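# Focus a table camera using its monitor's dot ring

## Task

Turn the camera's focus until the ring of dots on the small monitor shrinks to one dot, as small as possible, sitting on the centre dot. At the end the camera and the monitor must both still stand on the table, pointing roughly as they did at the start. The focus must stay set on its own after the gripper lets go and backs away. Holding it in place with the robot does not count.

## Robot and tools

Robot: a single six-joint Doosan M1013 arm with a Robotiq 2F-140 two-finger gripper. Joints, from base outward: waist, shoulder, elbow, forearm roll, wrist pitch, wrist roll. The elbow cannot quite straighten. Two cameras give images: cam_high (896x504, a fixed overview) and cam_wrist (504x504, on the gripper).

Frames. The scene frame has its origin on the table top below the arm base. +z is up, and +y is to the left when facing along +x. The state line reports end_effector_position in metres and end_effector_quat_wxyz in this frame, plus linear (m/s) and angular (rad/s) velocities. That position is the point between the closed finger pads. Closed fingertips stick out about 33 mm past it, open ones about 9 mm. The printed position can be off, more so at long reach. The gripper's own axes: fingers point along its +z, and they open and close along its y. Closing pushes the tips about 24 mm further out, so keep that clearance above surfaces.

A row is the basic command: 9 numbers, each in [-1, 1], in this order: dx, dy, dz, rx, ry, rz, position, force_limit, speed. The first six are an offset, not a pose. They are measured in the gripper's own axes from the gripper's measured pose at the start of the action. For the first action in a call, that start is the last pose any result reported. A value of 1.0 means 0.6 m for dx, dy, dz, and 180 degrees for the rotation. rx, ry, rz together form one rotation vector. Each control step, the commanded pose is clipped to within 70 mm and 16 degrees of where the gripper actually is, so big offsets need several actions. Position is given priority over orientation when both cannot be met. The 'Hand target' line shows what the controller is currently heading for. Optionally, a row may carry 6 extra numbers from 0 to 1, for 15 in total. These scale each joint's stiffness in the Joint positions order, base first, and stay in force until changed. A jump in target while in contact still pushes right away.

Finger numbers: position +1 is fully open (140 mm), about -0.8 is where the pads touch, and -1 closes until blocked. force_limit runs from about 14 N at -1 through 60 N at 0 to 107 N at +1. speed runs from about 30 mm/s at -1 through 140 at 0 to 250 mm/s at +1. object_status: 0 moving, 1 blocked while opening, 2 blocked while closing (a grip), 3 reached the target or the pads met. To grip, send -1 and confirm status 2. To squeeze harder while gripping, raise force_limit and change position slightly, for example from -1 to -0.98. position_measured is in counts: 3 is open, 230 is pads together.

Tools:
- execute_actions(actions): a list of up to 15 actions. Each action is a table of up to 15 rows, and each row lasts one 1/30 s step. If a table is short, its last row repeats to fill 15 steps. Every row in an action is an offset from that action's start pose, not from the row before. An empty list just returns the state and images.
- move(target, speed, stop_force, blocking): target is one row as above. Its offset counts from the pose in the most recent result that showed one. The gripper follows a straight line there, taking the shorter way round when turning. speed is in m/s, from 0.002 to 0.5, default 0.25; turning is capped at twice that in rad/s. The path lasts between 0.5 and 10 s and is cut off at 10 s. Finger values are sent at the start. stop_force (20 to 80 N, optional) ends the path when the estimated push against the motion rises by that much. It is only valid for moves without rotation, and it is refused during the scene's first 0.2 s. Leave it out when backing off something you press on. Use it with slow speeds so you can aim past a surface. blocking=false returns after 0.5 s while the arm keeps going; it cannot be combined with stop_force. The result line 'move:' gives the ending (done, contact, held, off_target, moving, fault) and the limits that acted. paced means the sent pose was clipped. held means a check blocked steps, and the arm may then speed up sharply. The distance left to target is also reported.
- wait(seconds): 0 to 10. Lets time pass while the last command holds, or lets a running move continue. wait(0) checks on a non-blocking move.
- stop(): brakes a running move, and needs room to do so. The fingers are not stopped.
- zoom_image(camera, region): region is [x0, y0, x1, y1] in pixels, with the top-left at (0, 0), and at most 504x504. Useful for checking the dot ring on the monitor.
- read_manual(section): licence texts only; it does not help the task.
- finished_scene(scene): ends the current scene, given its number, and grades it. This cannot be undone. Only call it once the dot is focused and the gripper has released and moved clear.

Cautions. The arm is stiff and the path does not slow for obstacles. Pressing even slightly past a firm contact can cause a fault stop. A fault happens when a joint torque hits its load limit (waist and shoulder 302, elbow 142, wrist joints 40 N m, including held weight) or any outside force reaches 144 N. The arm then halts for 10 s and the rest of that call is skipped. A 'pose unreachable' line means the clearance check, which also covers the base's mount, altered or blocked the command. Holding loads heats motors. A MOTOR HOT warning comes before an over-temperature brake stop. Twist the focus gently, and do not tip or shove the camera or monitor. Nothing may leave the table. Random tugs or pushes may happen, so recheck before ending. Avoid drops, slams and hard pushes, and keep motion smooth.

Each tool is called after "Request:" by a JSON object that holds its "name" and its "arguments", one argument or row to a line.

## Session

Request:
{"name": "execute_actions", "arguments": {
  "actions": []
}}

Scene clock: 0.00 s.
end_effector_position=(+0.7174, -0.6560, +0.2136) position_measured=3 object_status=3 end_effector_quat_wxyz=(-0.069, -0.458, +0.842, -0.276) end_effector_velocity=(-0.000, +0.000, -0.001) end_effector_angular_velocity=(+0.000, +0.000, -0.000)
Joint positions: [-0.623  0.534  1.439 -0.51   0.769  3.352]
Joint velocities: [-0.  0.  0. -0. -0.  0.]
Hand target: +0.717, -0.656, +0.214; -0.069, -0.458, +0.842, -0.276
Joint stiffness scale: [1. 1. 1. 1. 1. 1.]

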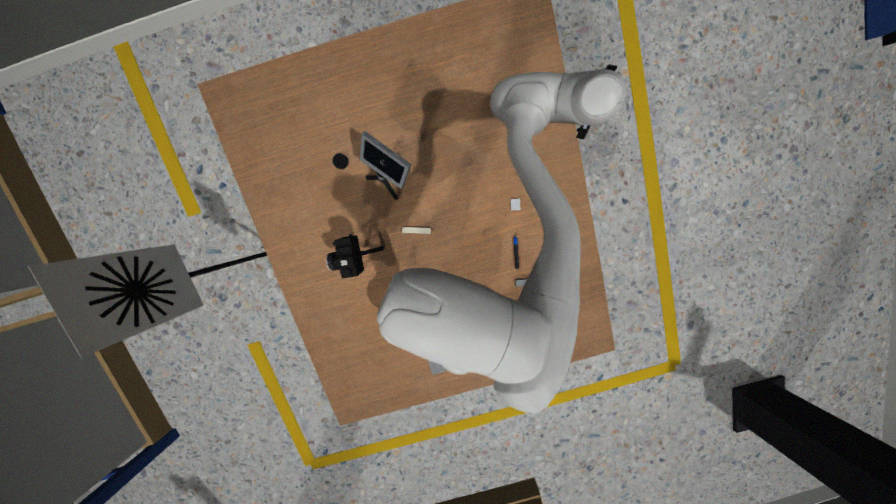

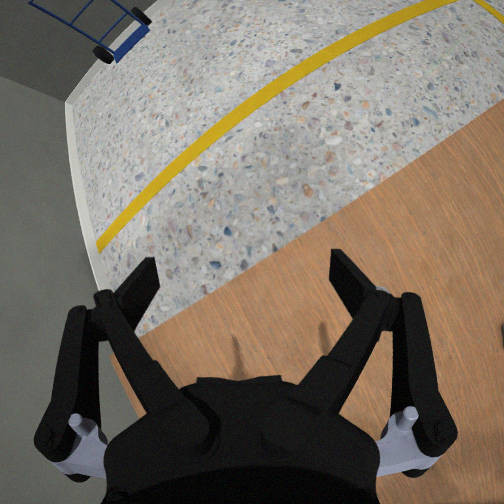

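Request:
{"name": "zoom_image", "arguments": {
  "camera": "cam_high",
  "region": [300, 120, 440, 290]
}}

Region (300, 120, 440, 290) of cam_high's 896x504 image, scaled by 2.965, with more detail than that image has; it fills the left 415 columns of this view, and the rest is white.

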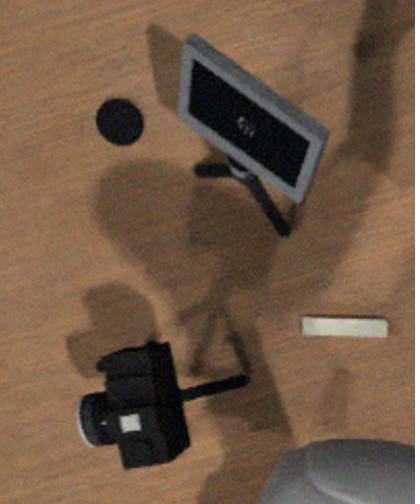

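Request:
{"name": "move", "arguments": {
  "target": [-0.346,0.551,-0.827,-0.0957,-0.1597,-0.1777,1,0,0],
  "speed": 0.35
}}

Scene clock: 27.40 s.
end_effector_position=(+0.5030, -0.1048, +0.4218) position_measured=3 object_status=3 end_effector_quat_wxyz=(+0.002, +0.707, -0.707, +0.004) end_effector_velocity=(-0.001, +0.002, -0.001) end_effector_angular_velocity=(+0.002, +0.004, +0.002)
Joint positions: [-0.228 -0.062  1.704 -0.009  1.506  2.877]
Joint velocities: [ 0.002  0.     0.001  0.001  0.003 -0.   ]
Hand target: +0.501, -0.100, +0.421; -0.000, +0.707, -0.707, -0.000
Off the commanded pose: 0.006 m, 0 deg.
Joint stiffness scale: [1. 1. 1. 1. 1. 1.]
move: off_target

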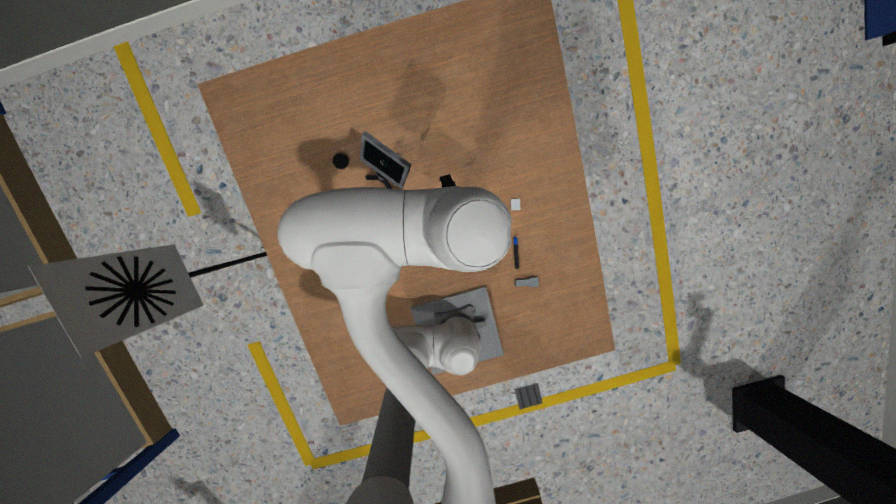

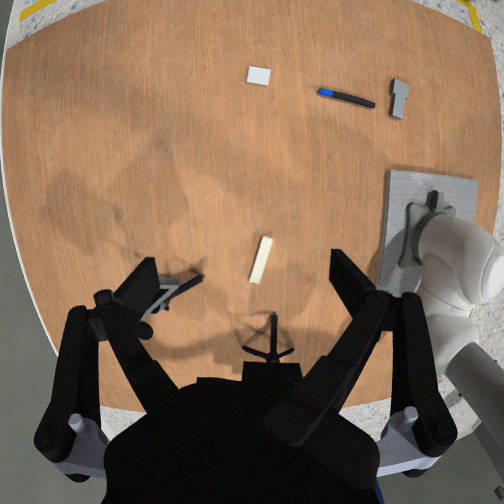

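Request:
{"name": "move", "arguments": {
  "target": [-0.95,0.058,0.153,-0.026,0.4996,0.026,0.3,-1,0],
  "speed": 0.3
}}

Request:
{"name": "move", "arguments": {
  "target": [-0.245,0,0,0,0,0,0.3,-1,0],
  "speed": 0.15
}}

Scene clock: 38.90 s.
end_effector_position=(+0.4674, +0.4619, +0.3238) position_measured=91 object_status=3 end_effector_quat_wxyz=(+0.527, +0.472, -0.525, +0.473) end_effector_velocity=(+0.001, +0.001, +0.002) end_effector_angular_velocity=(-0.002, -0.001, -0.000)
Joint positions: [ 1.001  0.82   1.266 -0.84   2.444  3.996]
Joint velocities: [ 0.     0.001 -0.005 -0.004  0.004 -0.004]
Hand target: +0.468, +0.465, +0.326; +0.526, +0.472, -0.524, +0.475
Off the commanded pose: 0.003 m, 0 deg.
Joint stiffness scale: [1. 1. 1. 1. 1. 1.]
move: done

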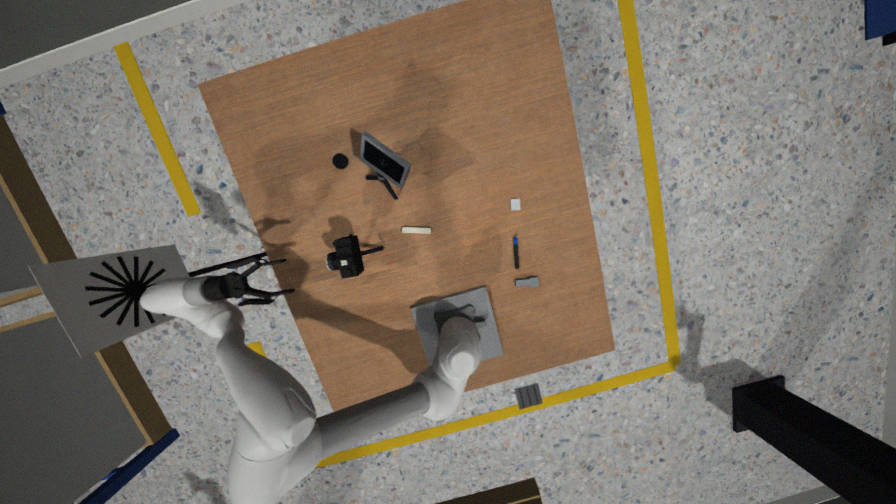

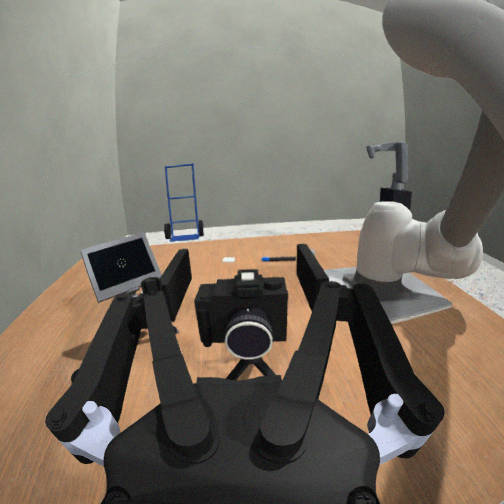

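Scene clock: 40.33 s.
end_effector_position=(+0.4698, +0.4624, +0.1810) position_measured=91 object_status=3 end_effector_quat_wxyz=(+0.525, +0.472, -0.526, +0.474) end_effector_velocity=(-0.000, -0.000, -0.001) end_effector_angular_velocity=(+0.000, -0.001, -0.000)
Joint positions: [ 1.002  0.956  1.297 -0.716  2.322  4.17 ]
Joint velocities: [ 0.     0.001  0.     0.001 -0.001  0.003]
Hand target: +0.467, +0.461, +0.177; +0.527, +0.472, -0.525, +0.473
Off the commanded pose: 0.005 m, 0 deg.
Joint stiffness scale: [1. 1. 1. 1. 1. 1.]
move: off_target

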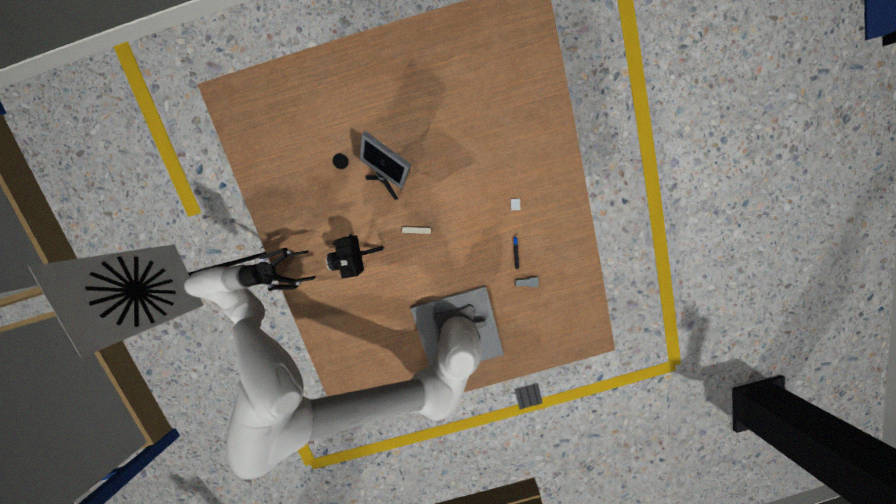

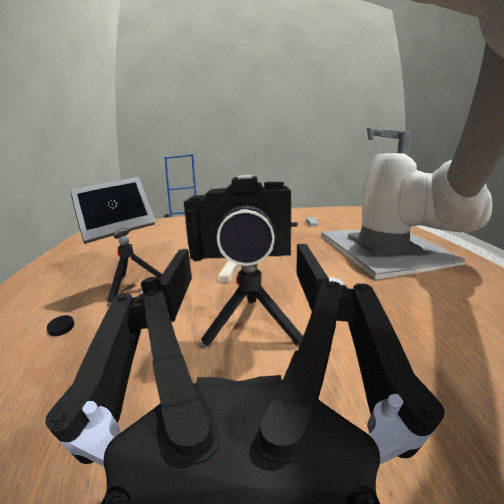

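Request:
{"name": "move", "arguments": {
  "target": [0,0.008,0.1,0,0,0,0.2,-1,0],
  "speed": 0.08
}}

Request:
{"name": "zoom_image", "arguments": {
  "camera": "cam_wrist",
  "region": [150, 170, 340, 340]
}}

Request:
{"name": "zoom_image", "arguments": {
  "camera": "cam_high",
  "region": [270, 220, 370, 300]
}}

Scene clock: 47.07 s.
end_effector_position=(+0.4603, +0.4067, +0.1825) position_measured=104 object_status=3 end_effector_quat_wxyz=(+0.524, +0.473, -0.525, +0.476) end_effector_velocity=(-0.000, -0.002, -0.000) end_effector_angular_velocity=(+0.001, +0.000, +0.000)
Joint positions: [ 0.977  0.889  1.439 -0.709  2.252  4.213]
Joint velocities: [-0.001 -0.002  0.004  0.001 -0.003  0.001]
Hand target: +0.459, +0.403, +0.181; +0.525, +0.472, -0.526, +0.474
Off the commanded pose: 0.004 m, 0 deg.
Joint stiffness scale: [1. 1. 1. 1. 1. 1.]
move: off_target

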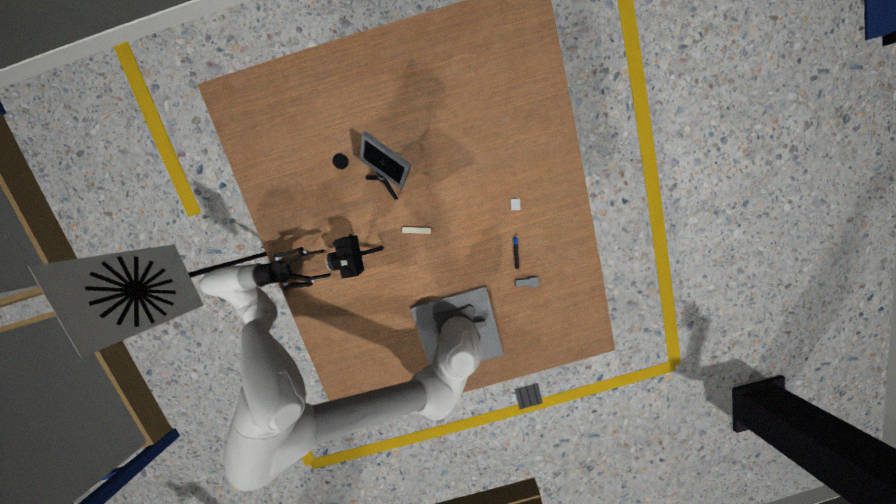

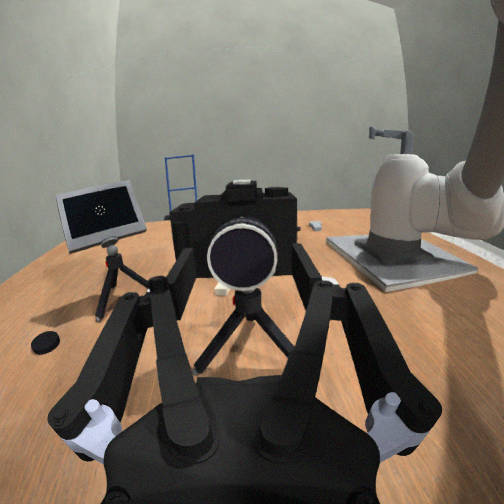

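Region (150, 170, 340, 340) of cam_wrist's 504x504 image, scaled by 2.653, with more detail than that image has; it fills the top 451 rows of this view, and the rest is white.

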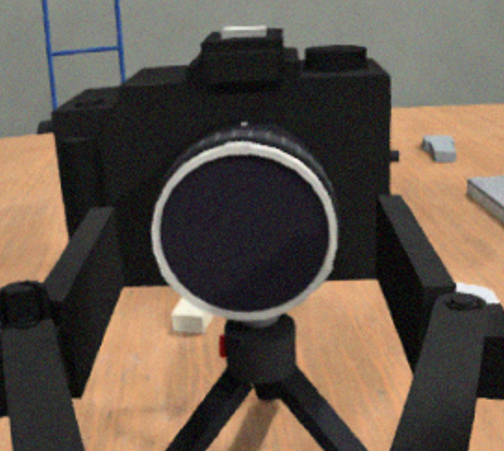

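Region (270, 220, 370, 300) of cam_high's 896x504 image, scaled by 5.040, with more detail than that image has; it fills the top 403 rows of this view, and the rest is white.

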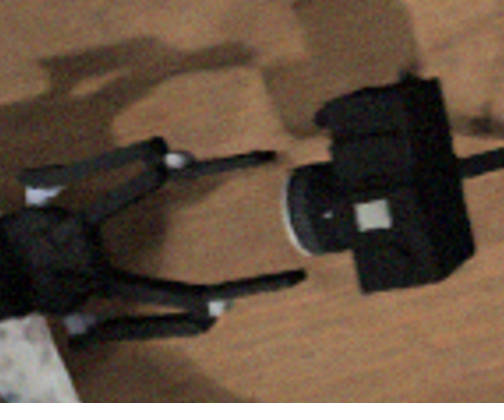

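Request:
{"name": "move", "arguments": {
  "target": [0.005,0,0.038,0,0,0,0.1,-1,-0.5],
  "speed": 0.04
}}

Request:
{"name": "zoom_image", "arguments": {
  "camera": "cam_wrist",
  "region": [150, 180, 340, 350]
}}

Request:
{"name": "zoom_image", "arguments": {
  "camera": "cam_wrist",
  "region": [60, 177, 130, 247]
}}

Scene clock: 53.53 s.
end_effector_position=(+0.4575, +0.3877, +0.1856) position_measured=117 object_status=3 end_effector_quat_wxyz=(+0.525, +0.474, -0.524, +0.475) end_effector_velocity=(-0.000, -0.002, -0.000) end_effector_angular_velocity=(-0.001, +0.001, +0.000)
Joint positions: [ 0.966  0.865  1.482 -0.709  2.231  4.219]
Joint velocities: [-0.001 -0.001  0.004  0.    -0.002  0.   ]
Hand target: +0.458, +0.384, +0.186; +0.524, +0.473, -0.525, +0.476
Off the commanded pose: 0.004 m, 0 deg.
Joint stiffness scale: [1. 1. 1. 1. 1. 1.]
move: off_target

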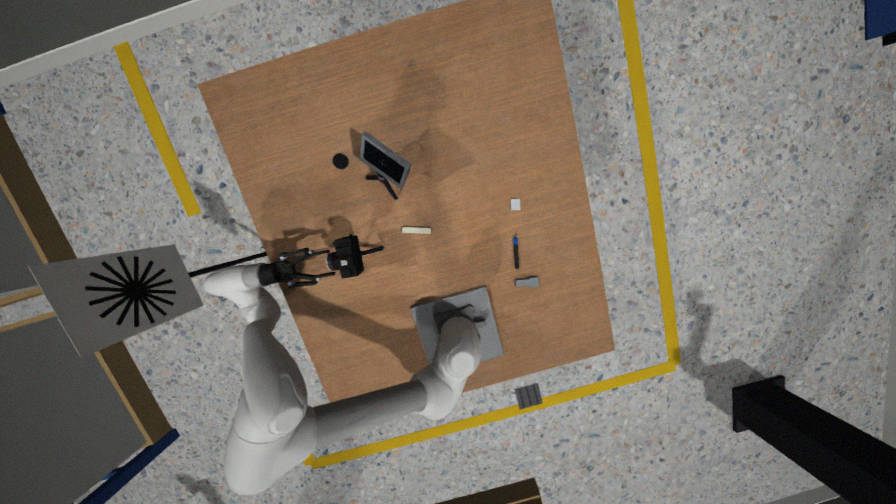

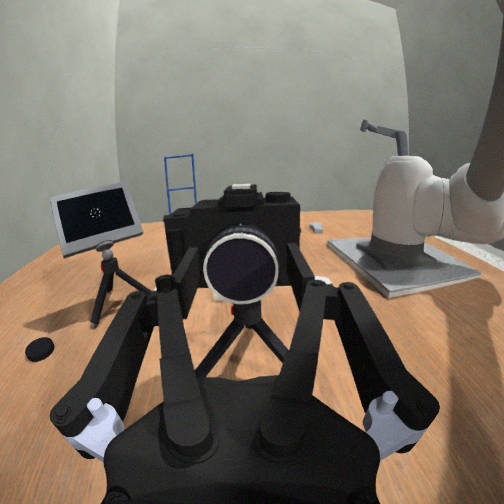

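Region (150, 180, 340, 350) of cam_wrist's 504x504 image, scaled by 2.653, with more detail than that image has; it fills the top 451 rows of this view, and the rest is white.

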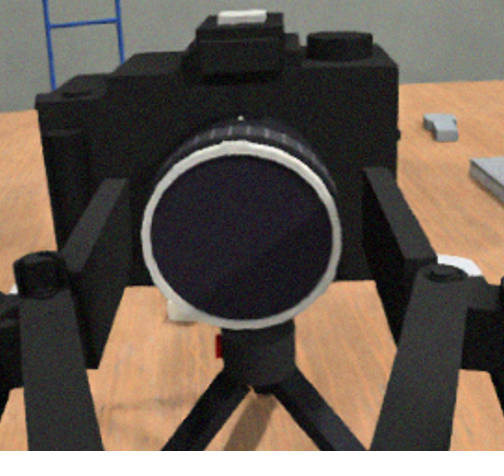

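Region (60, 177, 130, 247) of cam_wrist's 504x504 image, scaled by 7.200, with more detail than that image has.

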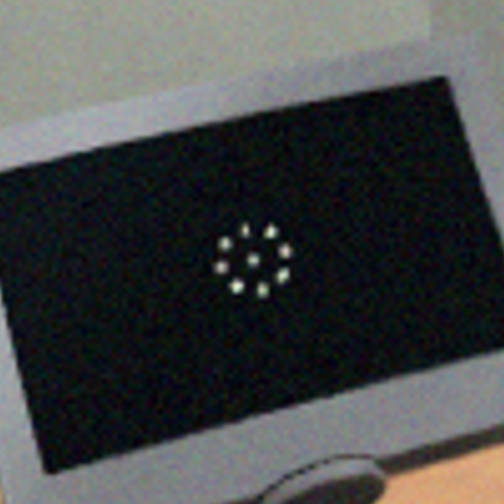

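Request:
{"name": "move", "arguments": {
  "target": [0,-0.005,0.014,0,0,0,0.1,-1,-0.5],
  "speed": 0.025
}}

Request:
{"name": "move", "arguments": {
  "target": [0,0,0,0,0,0,-1,-0.7,-1]
}}

Request:
{"name": "move", "arguments": {
  "target": [0,0,0,0,0,-0.1,-1,-0.7,-1],
  "speed": 0.1
}}

Scene clock: 59.67 s.
end_effector_position=(+0.4587, +0.3828, +0.1855) position_measured=117 object_status=3 end_effector_quat_wxyz=(+0.525, +0.474, -0.525, +0.473) end_effector_velocity=(+0.000, -0.001, +0.000) end_effector_angular_velocity=(+0.002, -0.000, -0.000)
Joint positions: [ 0.961  0.861  1.49  -0.709  2.224  4.219]
Joint velocities: [-0.002 -0.002  0.002  0.    -0.003  0.   ]
Hand target: +0.460, +0.379, +0.186; +0.525, +0.474, -0.524, +0.475
Off the commanded pose: 0.004 m, 0 deg.
Joint stiffness scale: [1. 1. 1. 1. 1. 1.]
move: off_target

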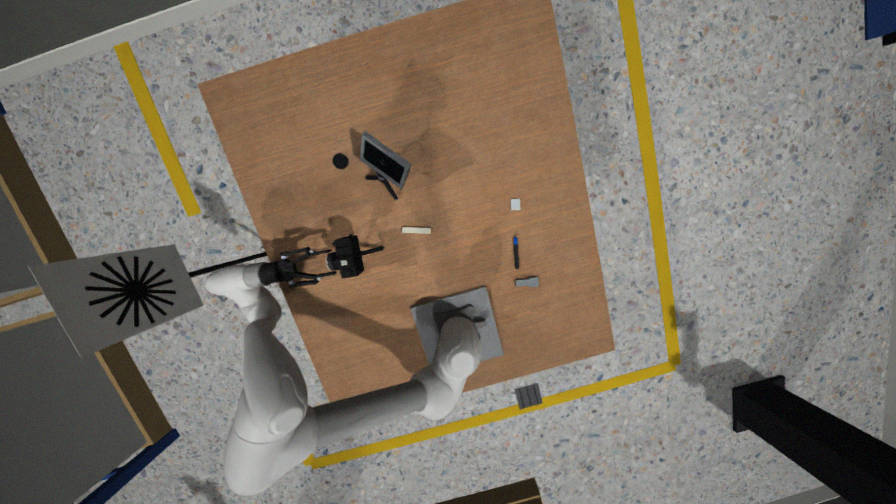

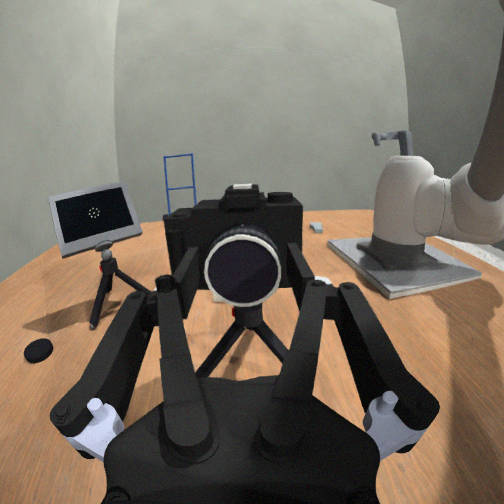

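Scene clock: 60.20 s.
end_effector_position=(+0.4587, +0.3828, +0.1855) position_measured=132 object_status=2 end_effector_quat_wxyz=(+0.525, +0.474, -0.525, +0.473) end_effector_velocity=(+0.000, +0.000, +0.000) end_effector_angular_velocity=(+0.001, -0.000, +0.000)
Joint positions: [ 0.961  0.861  1.49  -0.709  2.224  4.219]
Joint velocities: [-0. -0. -0.  0. -0. -0.]
Hand target: +0.459, +0.383, +0.185; +0.525, +0.474, -0.525, +0.473
Off the commanded pose: 0.000 m, 0 deg.
Joint stiffness scale: [1. 1. 1. 1. 1. 1.]
move: done

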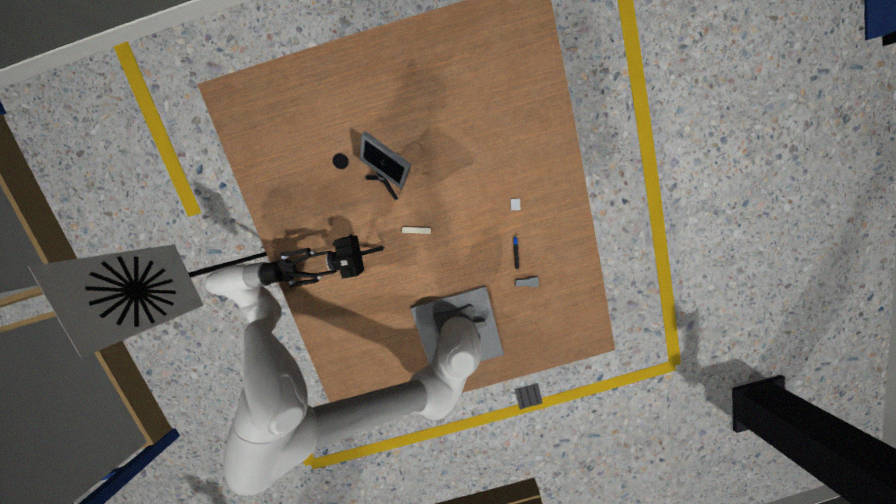

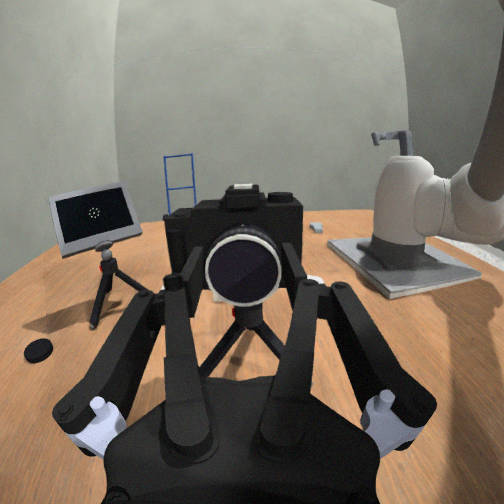

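Scene clock: 62.10 s.
end_effector_position=(+0.4587, +0.3828, +0.1855) position_measured=132 object_status=2 end_effector_quat_wxyz=(+0.591, +0.549, -0.446, +0.387) end_effector_velocity=(+0.000, +0.000, +0.000) end_effector_angular_velocity=(+0.002, +0.011, +0.000)
Joint positions: [ 0.961  0.861  1.49  -0.709  2.224  3.911]
Joint velocities: [ 0.     0.    -0.001  0.     0.    -0.011]
Hand target: +0.459, +0.383, +0.185; +0.592, +0.551, -0.444, +0.385
Off the commanded pose: 0.000 m, 0 deg.
Joint stiffness scale: [1. 1. 1. 1. 1. 1.]
move: done

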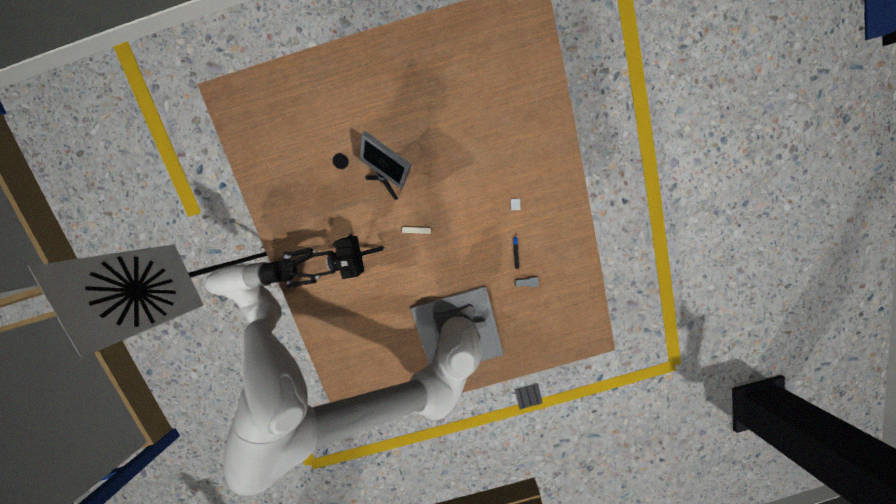

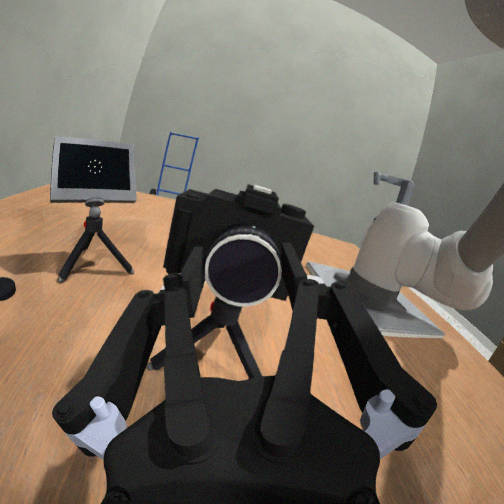

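Request:
{"name": "zoom_image", "arguments": {
  "camera": "cam_wrist",
  "region": [60, 132, 130, 202]
}}

Region (60, 132, 130, 202) of cam_wrist's 504x504 image, scaled by 7.200, with more detail than that image has.

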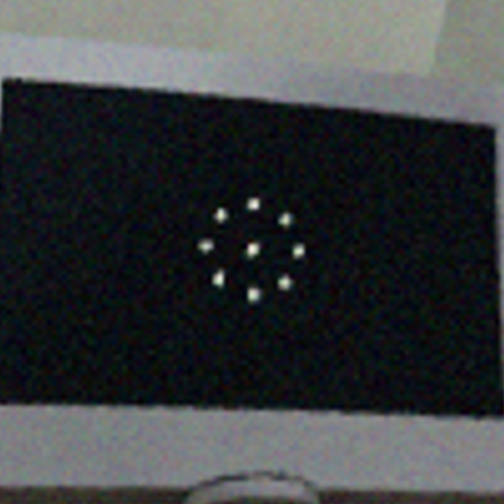

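Request:
{"name": "move", "arguments": {
  "target": [0,0,0,0,0,0,0.15,-1,-0.3]
}}

Request:
{"name": "move", "arguments": {
  "target": [0,0,0,0,0,-0.33,0.15,-1,-0.3],
  "speed": 0.4
}}

Scene clock: 71.07 s.
end_effector_position=(+0.4587, +0.3828, +0.1855) position_measured=110 object_status=3 end_effector_quat_wxyz=(+0.591, +0.550, -0.446, +0.387) end_effector_velocity=(-0.000, +0.000, +0.000) end_effector_angular_velocity=(+0.000, -0.000, +0.000)
Joint positions: [ 0.961  0.861  1.49  -0.709  2.224  3.91 ]
Joint velocities: [ 0. -0.  0.  0. -0.  0.]
Hand target: +0.459, +0.383, +0.185; +0.591, +0.549, -0.446, +0.387
Off the commanded pose: 0.000 m, 0 deg.
Joint stiffness scale: [1. 1. 1. 1. 1. 1.]
move: done

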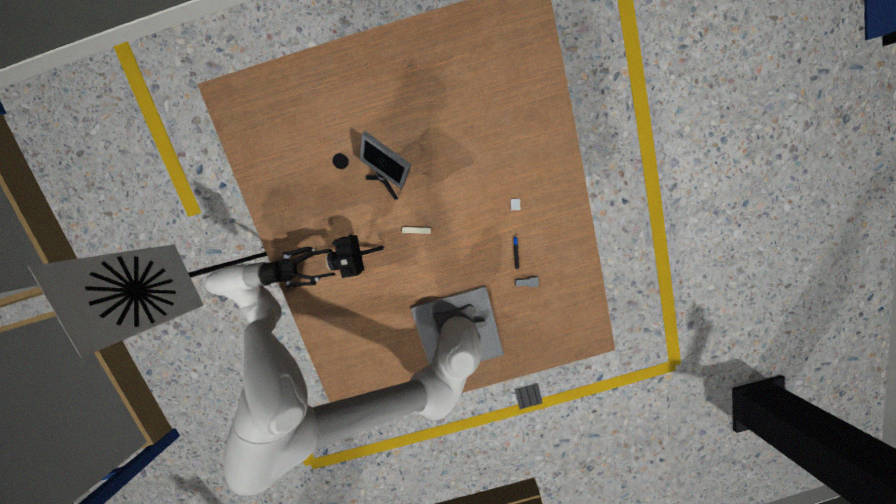

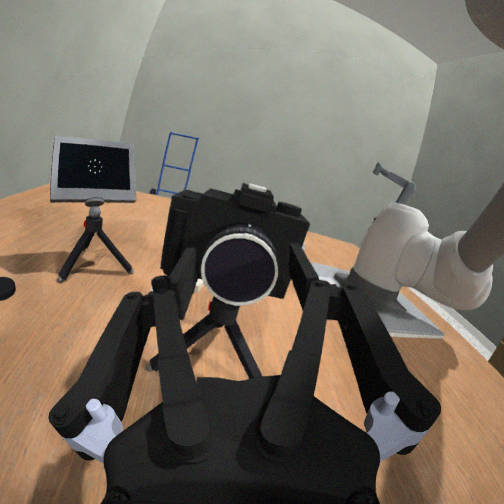

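Scene clock: 72.90 s.
end_effector_position=(+0.4587, +0.3828, +0.1855) position_measured=110 object_status=3 end_effector_quat_wxyz=(+0.705, +0.698, -0.117, +0.045) end_effector_velocity=(-0.000, -0.000, +0.000) end_effector_angular_velocity=(+0.001, +0.010, -0.000)
Joint positions: [ 0.961  0.861  1.49  -0.709  2.224  2.879]
Joint velocities: [-0.    -0.001  0.001  0.     0.    -0.01 ]
Hand target: +0.459, +0.383, +0.185; +0.705, +0.698, -0.115, +0.043
Off the commanded pose: 0.000 m, 0 deg.
Joint stiffness scale: [1. 1. 1. 1. 1. 1.]
move: done

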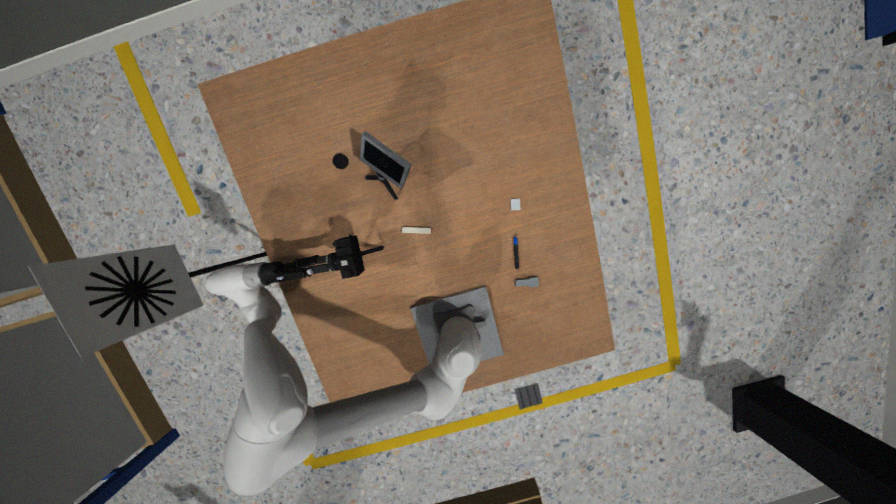

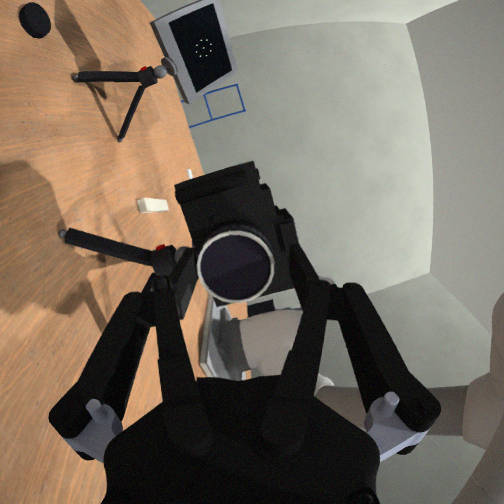

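Request:
{"name": "move", "arguments": {
  "target": [-0.004,-0.017,0,0,0,0,0.15,-1,-0.3],
  "speed": 0.025
}}

Scene clock: 79.00 s.
end_effector_position=(+0.4597, +0.3828, +0.1782) position_measured=110 object_status=3 end_effector_quat_wxyz=(+0.706, +0.697, -0.116, +0.046) end_effector_velocity=(+0.000, +0.000, -0.001) end_effector_angular_velocity=(+0.001, -0.002, +0.000)
Joint positions: [ 0.961  0.87   1.49  -0.709  2.219  2.884]
Joint velocities: [-0.     0.    -0.001 -0.    -0.001  0.002]
Hand target: +0.459, +0.383, +0.175; +0.705, +0.698, -0.117, +0.045
Off the commanded pose: 0.003 m, 0 deg.
Joint stiffness scale: [1. 1. 1. 1. 1. 1.]
move: done

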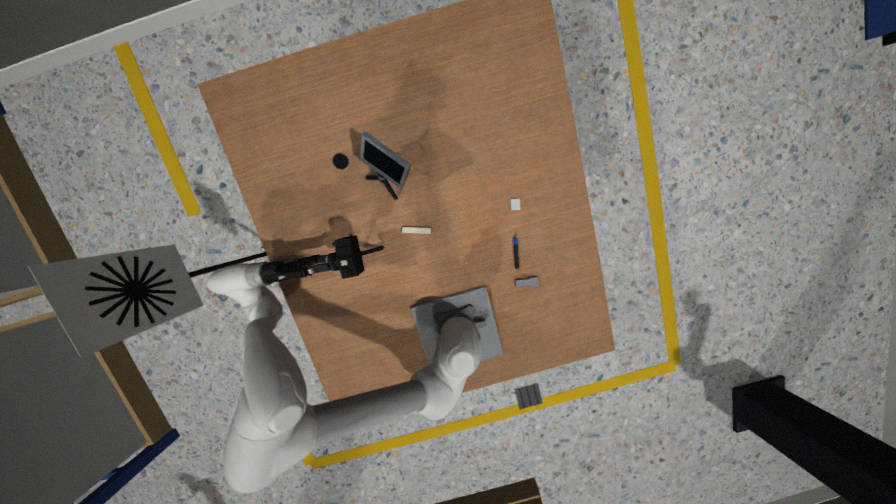

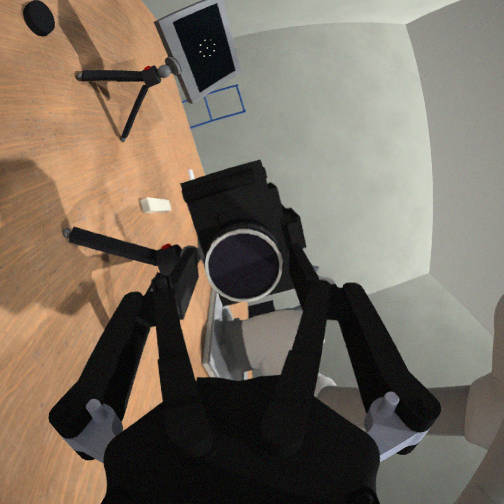

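Request:
{"name": "move", "arguments": {
  "target": [0,0,0,0,0,0,-1,-0.7,-1]
}}

Request:
{"name": "move", "arguments": {
  "target": [0,0,0,0,0,0.22,-1,-0.7,-1],
  "speed": 0.17
}}

Scene clock: 85.70 s.
end_effector_position=(+0.4596, +0.3828, +0.1784) position_measured=132 object_status=2 end_effector_quat_wxyz=(+0.706, +0.697, -0.116, +0.046) end_effector_velocity=(-0.000, -0.001, -0.000) end_effector_angular_velocity=(-0.002, +0.001, -0.001)
Joint positions: [ 0.961  0.87   1.49  -0.709  2.219  2.884]
Joint velocities: [-0.     0.001  0.001  0.     0.    -0.   ]
Hand target: +0.460, +0.383, +0.178; +0.706, +0.697, -0.116, +0.046
Off the commanded pose: 0.000 m, 0 deg.
Joint stiffness scale: [1. 1. 1. 1. 1. 1.]
move: done

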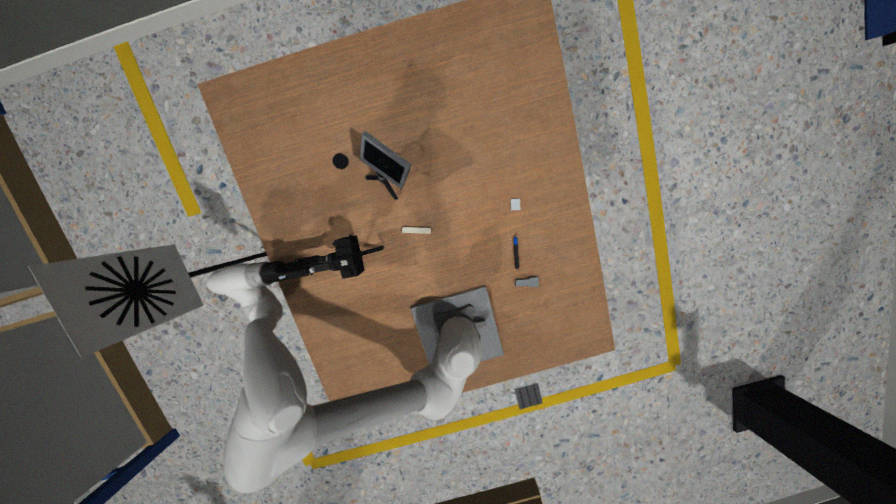

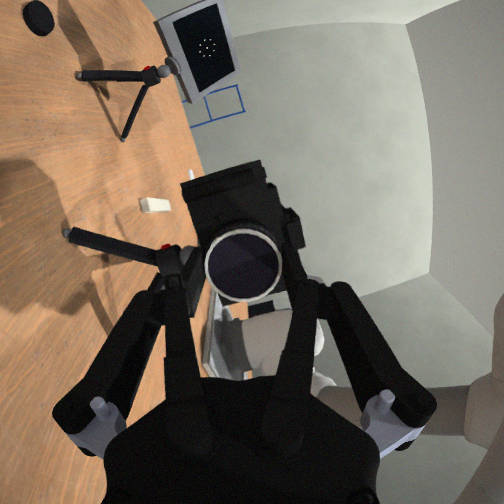

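Scene clock: 88.13 s.
end_effector_position=(+0.4590, +0.3829, +0.1796) position_measured=132 object_status=2 end_effector_quat_wxyz=(+0.651, +0.616, -0.343, +0.280) end_effector_velocity=(-0.000, -0.000, -0.000) end_effector_angular_velocity=(-0.001, -0.010, +0.001)
Joint positions: [ 0.961  0.87   1.49  -0.709  2.223  3.569]
Joint velocities: [ 0.    -0.     0.001 -0.    -0.001  0.011]
Hand target: +0.460, +0.383, +0.178; +0.649, +0.616, -0.345, +0.282
Off the commanded pose: 0.001 m, 0 deg.
Joint stiffness scale: [1. 1. 1. 1. 1. 1.]
move: done

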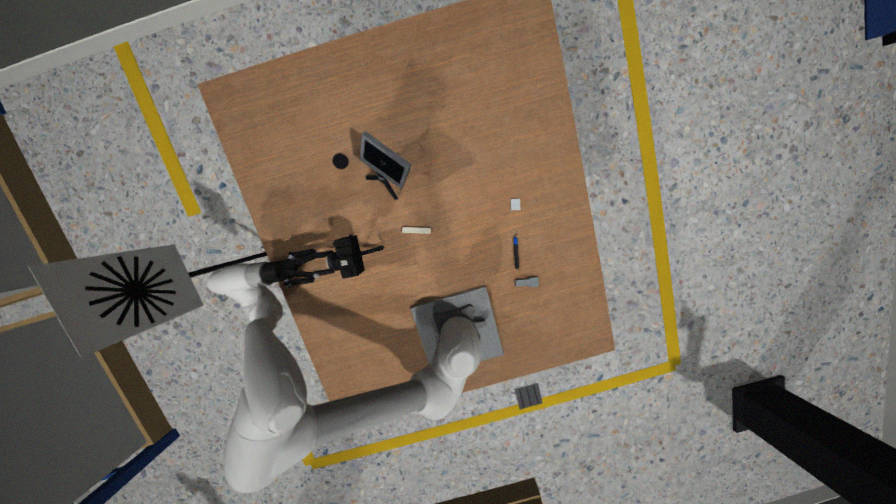

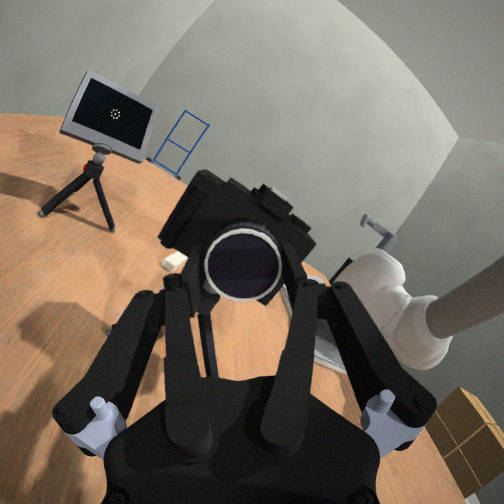

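Request:
{"name": "zoom_image", "arguments": {
  "camera": "cam_wrist",
  "region": [80, 79, 150, 149]
}}

Region (80, 79, 150, 149) of cam_wrist's 504x504 image, scaled by 7.200, with more detail than that image has.

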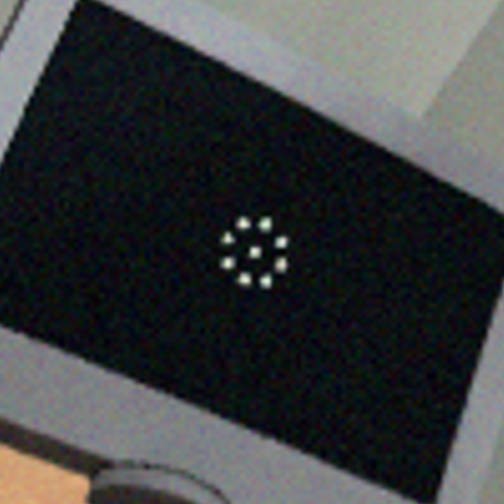

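Request:
{"name": "move", "arguments": {
  "target": [0,0,0,0,0,0.13,-1,-0.7,-1],
  "speed": 0.15
}}

Request:
{"name": "zoom_image", "arguments": {
  "camera": "cam_wrist",
  "region": [60, 135, 130, 205]
}}

Scene clock: 95.97 s.
end_effector_position=(+0.4587, +0.3829, +0.1801) position_measured=132 object_status=2 end_effector_quat_wxyz=(+0.583, +0.534, -0.459, +0.405) end_effector_velocity=(+0.000, +0.001, +0.000) end_effector_angular_velocity=(+0.001, -0.012, +0.001)
Joint positions: [ 0.961  0.87   1.49  -0.709  2.225  3.971]
Joint velocities: [ 0.001 -0.    -0.002  0.    -0.001  0.01 ]
Hand target: +0.459, +0.383, +0.180; +0.581, +0.533, -0.461, +0.407
Off the commanded pose: 0.001 m, 0 deg.
Joint stiffness scale: [1. 1. 1. 1. 1. 1.]
move: done

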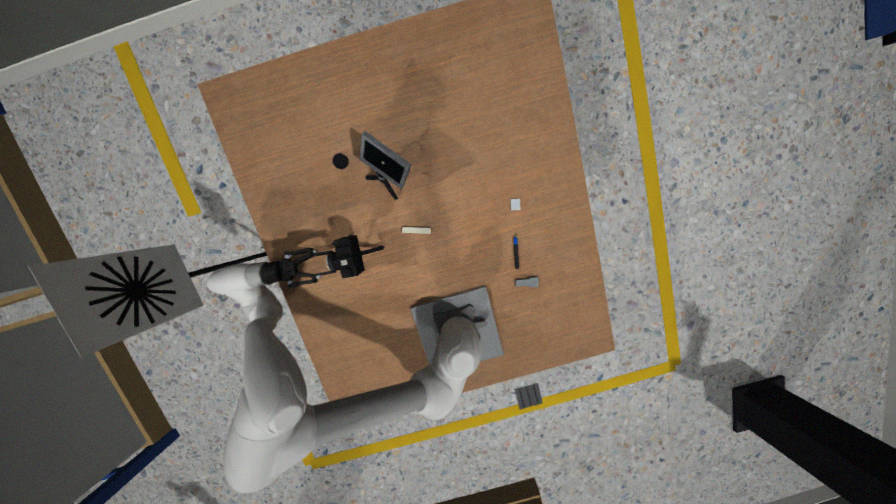

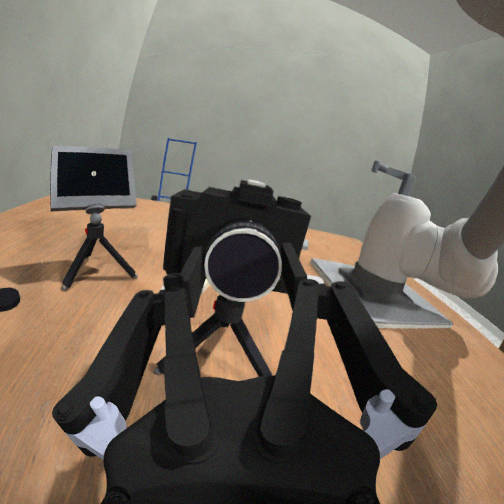

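Region (60, 135, 130, 205) of cam_wrist's 504x504 image, scaled by 7.200, with more detail than that image has.

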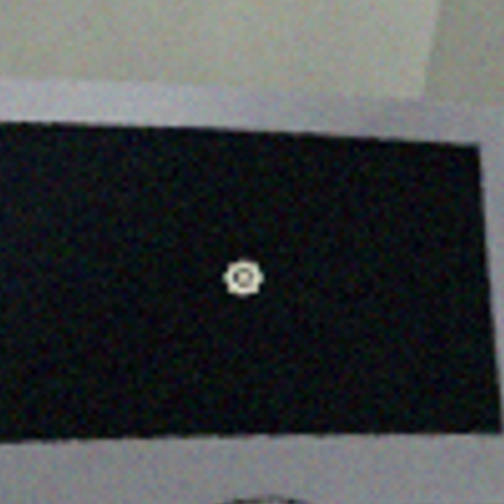

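Request:
{"name": "move", "arguments": {
  "target": [0,0,0,0,0,0.075,-1,-0.7,-1],
  "speed": 0.1
}}

Request:
{"name": "zoom_image", "arguments": {
  "camera": "cam_wrist",
  "region": [60, 172, 130, 242]
}}

Scene clock: 102.57 s.
end_effector_position=(+0.4585, +0.3829, +0.1804) position_measured=132 object_status=2 end_effector_quat_wxyz=(+0.533, +0.478, -0.517, +0.469) end_effector_velocity=(+0.000, -0.000, -0.000) end_effector_angular_velocity=(-0.001, -0.010, +0.000)
Joint positions: [ 0.961  0.87   1.49  -0.709  2.226  4.201]
Joint velocities: [-0.    -0.     0.001  0.    -0.001  0.011]
Hand target: +0.459, +0.383, +0.180; +0.531, +0.477, -0.519, +0.470
Off the commanded pose: 0.000 m, 0 deg.
Joint stiffness scale: [1. 1. 1. 1. 1. 1.]
move: done

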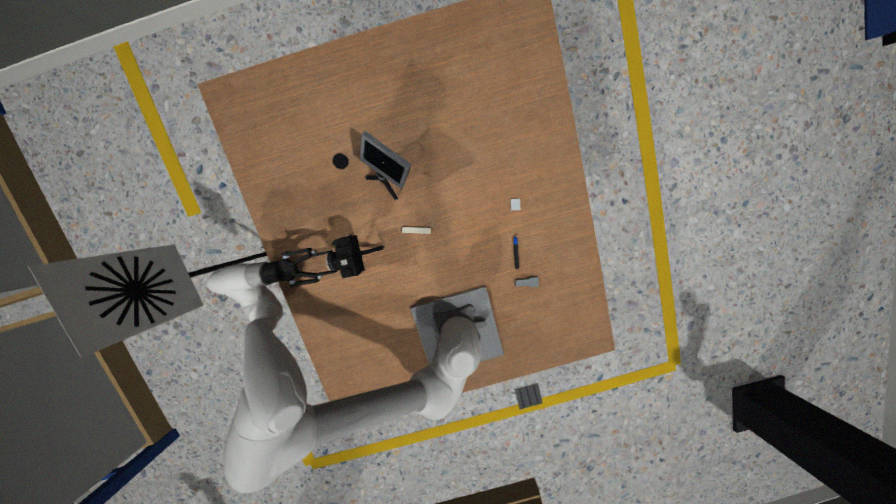

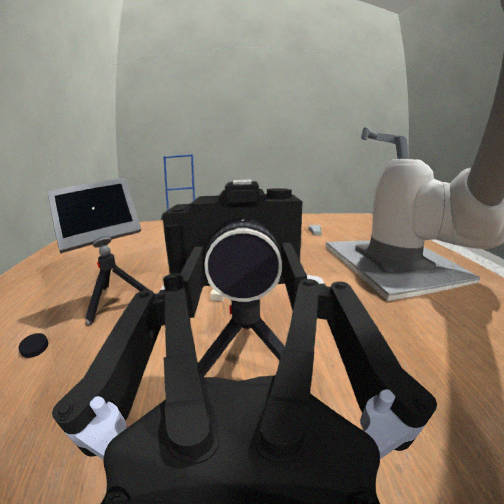

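Region (60, 172, 130, 242) of cam_wrist's 504x504 image, scaled by 7.200, with more detail than that image has.

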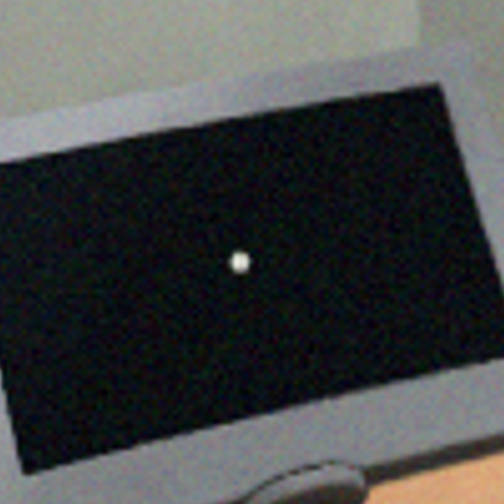

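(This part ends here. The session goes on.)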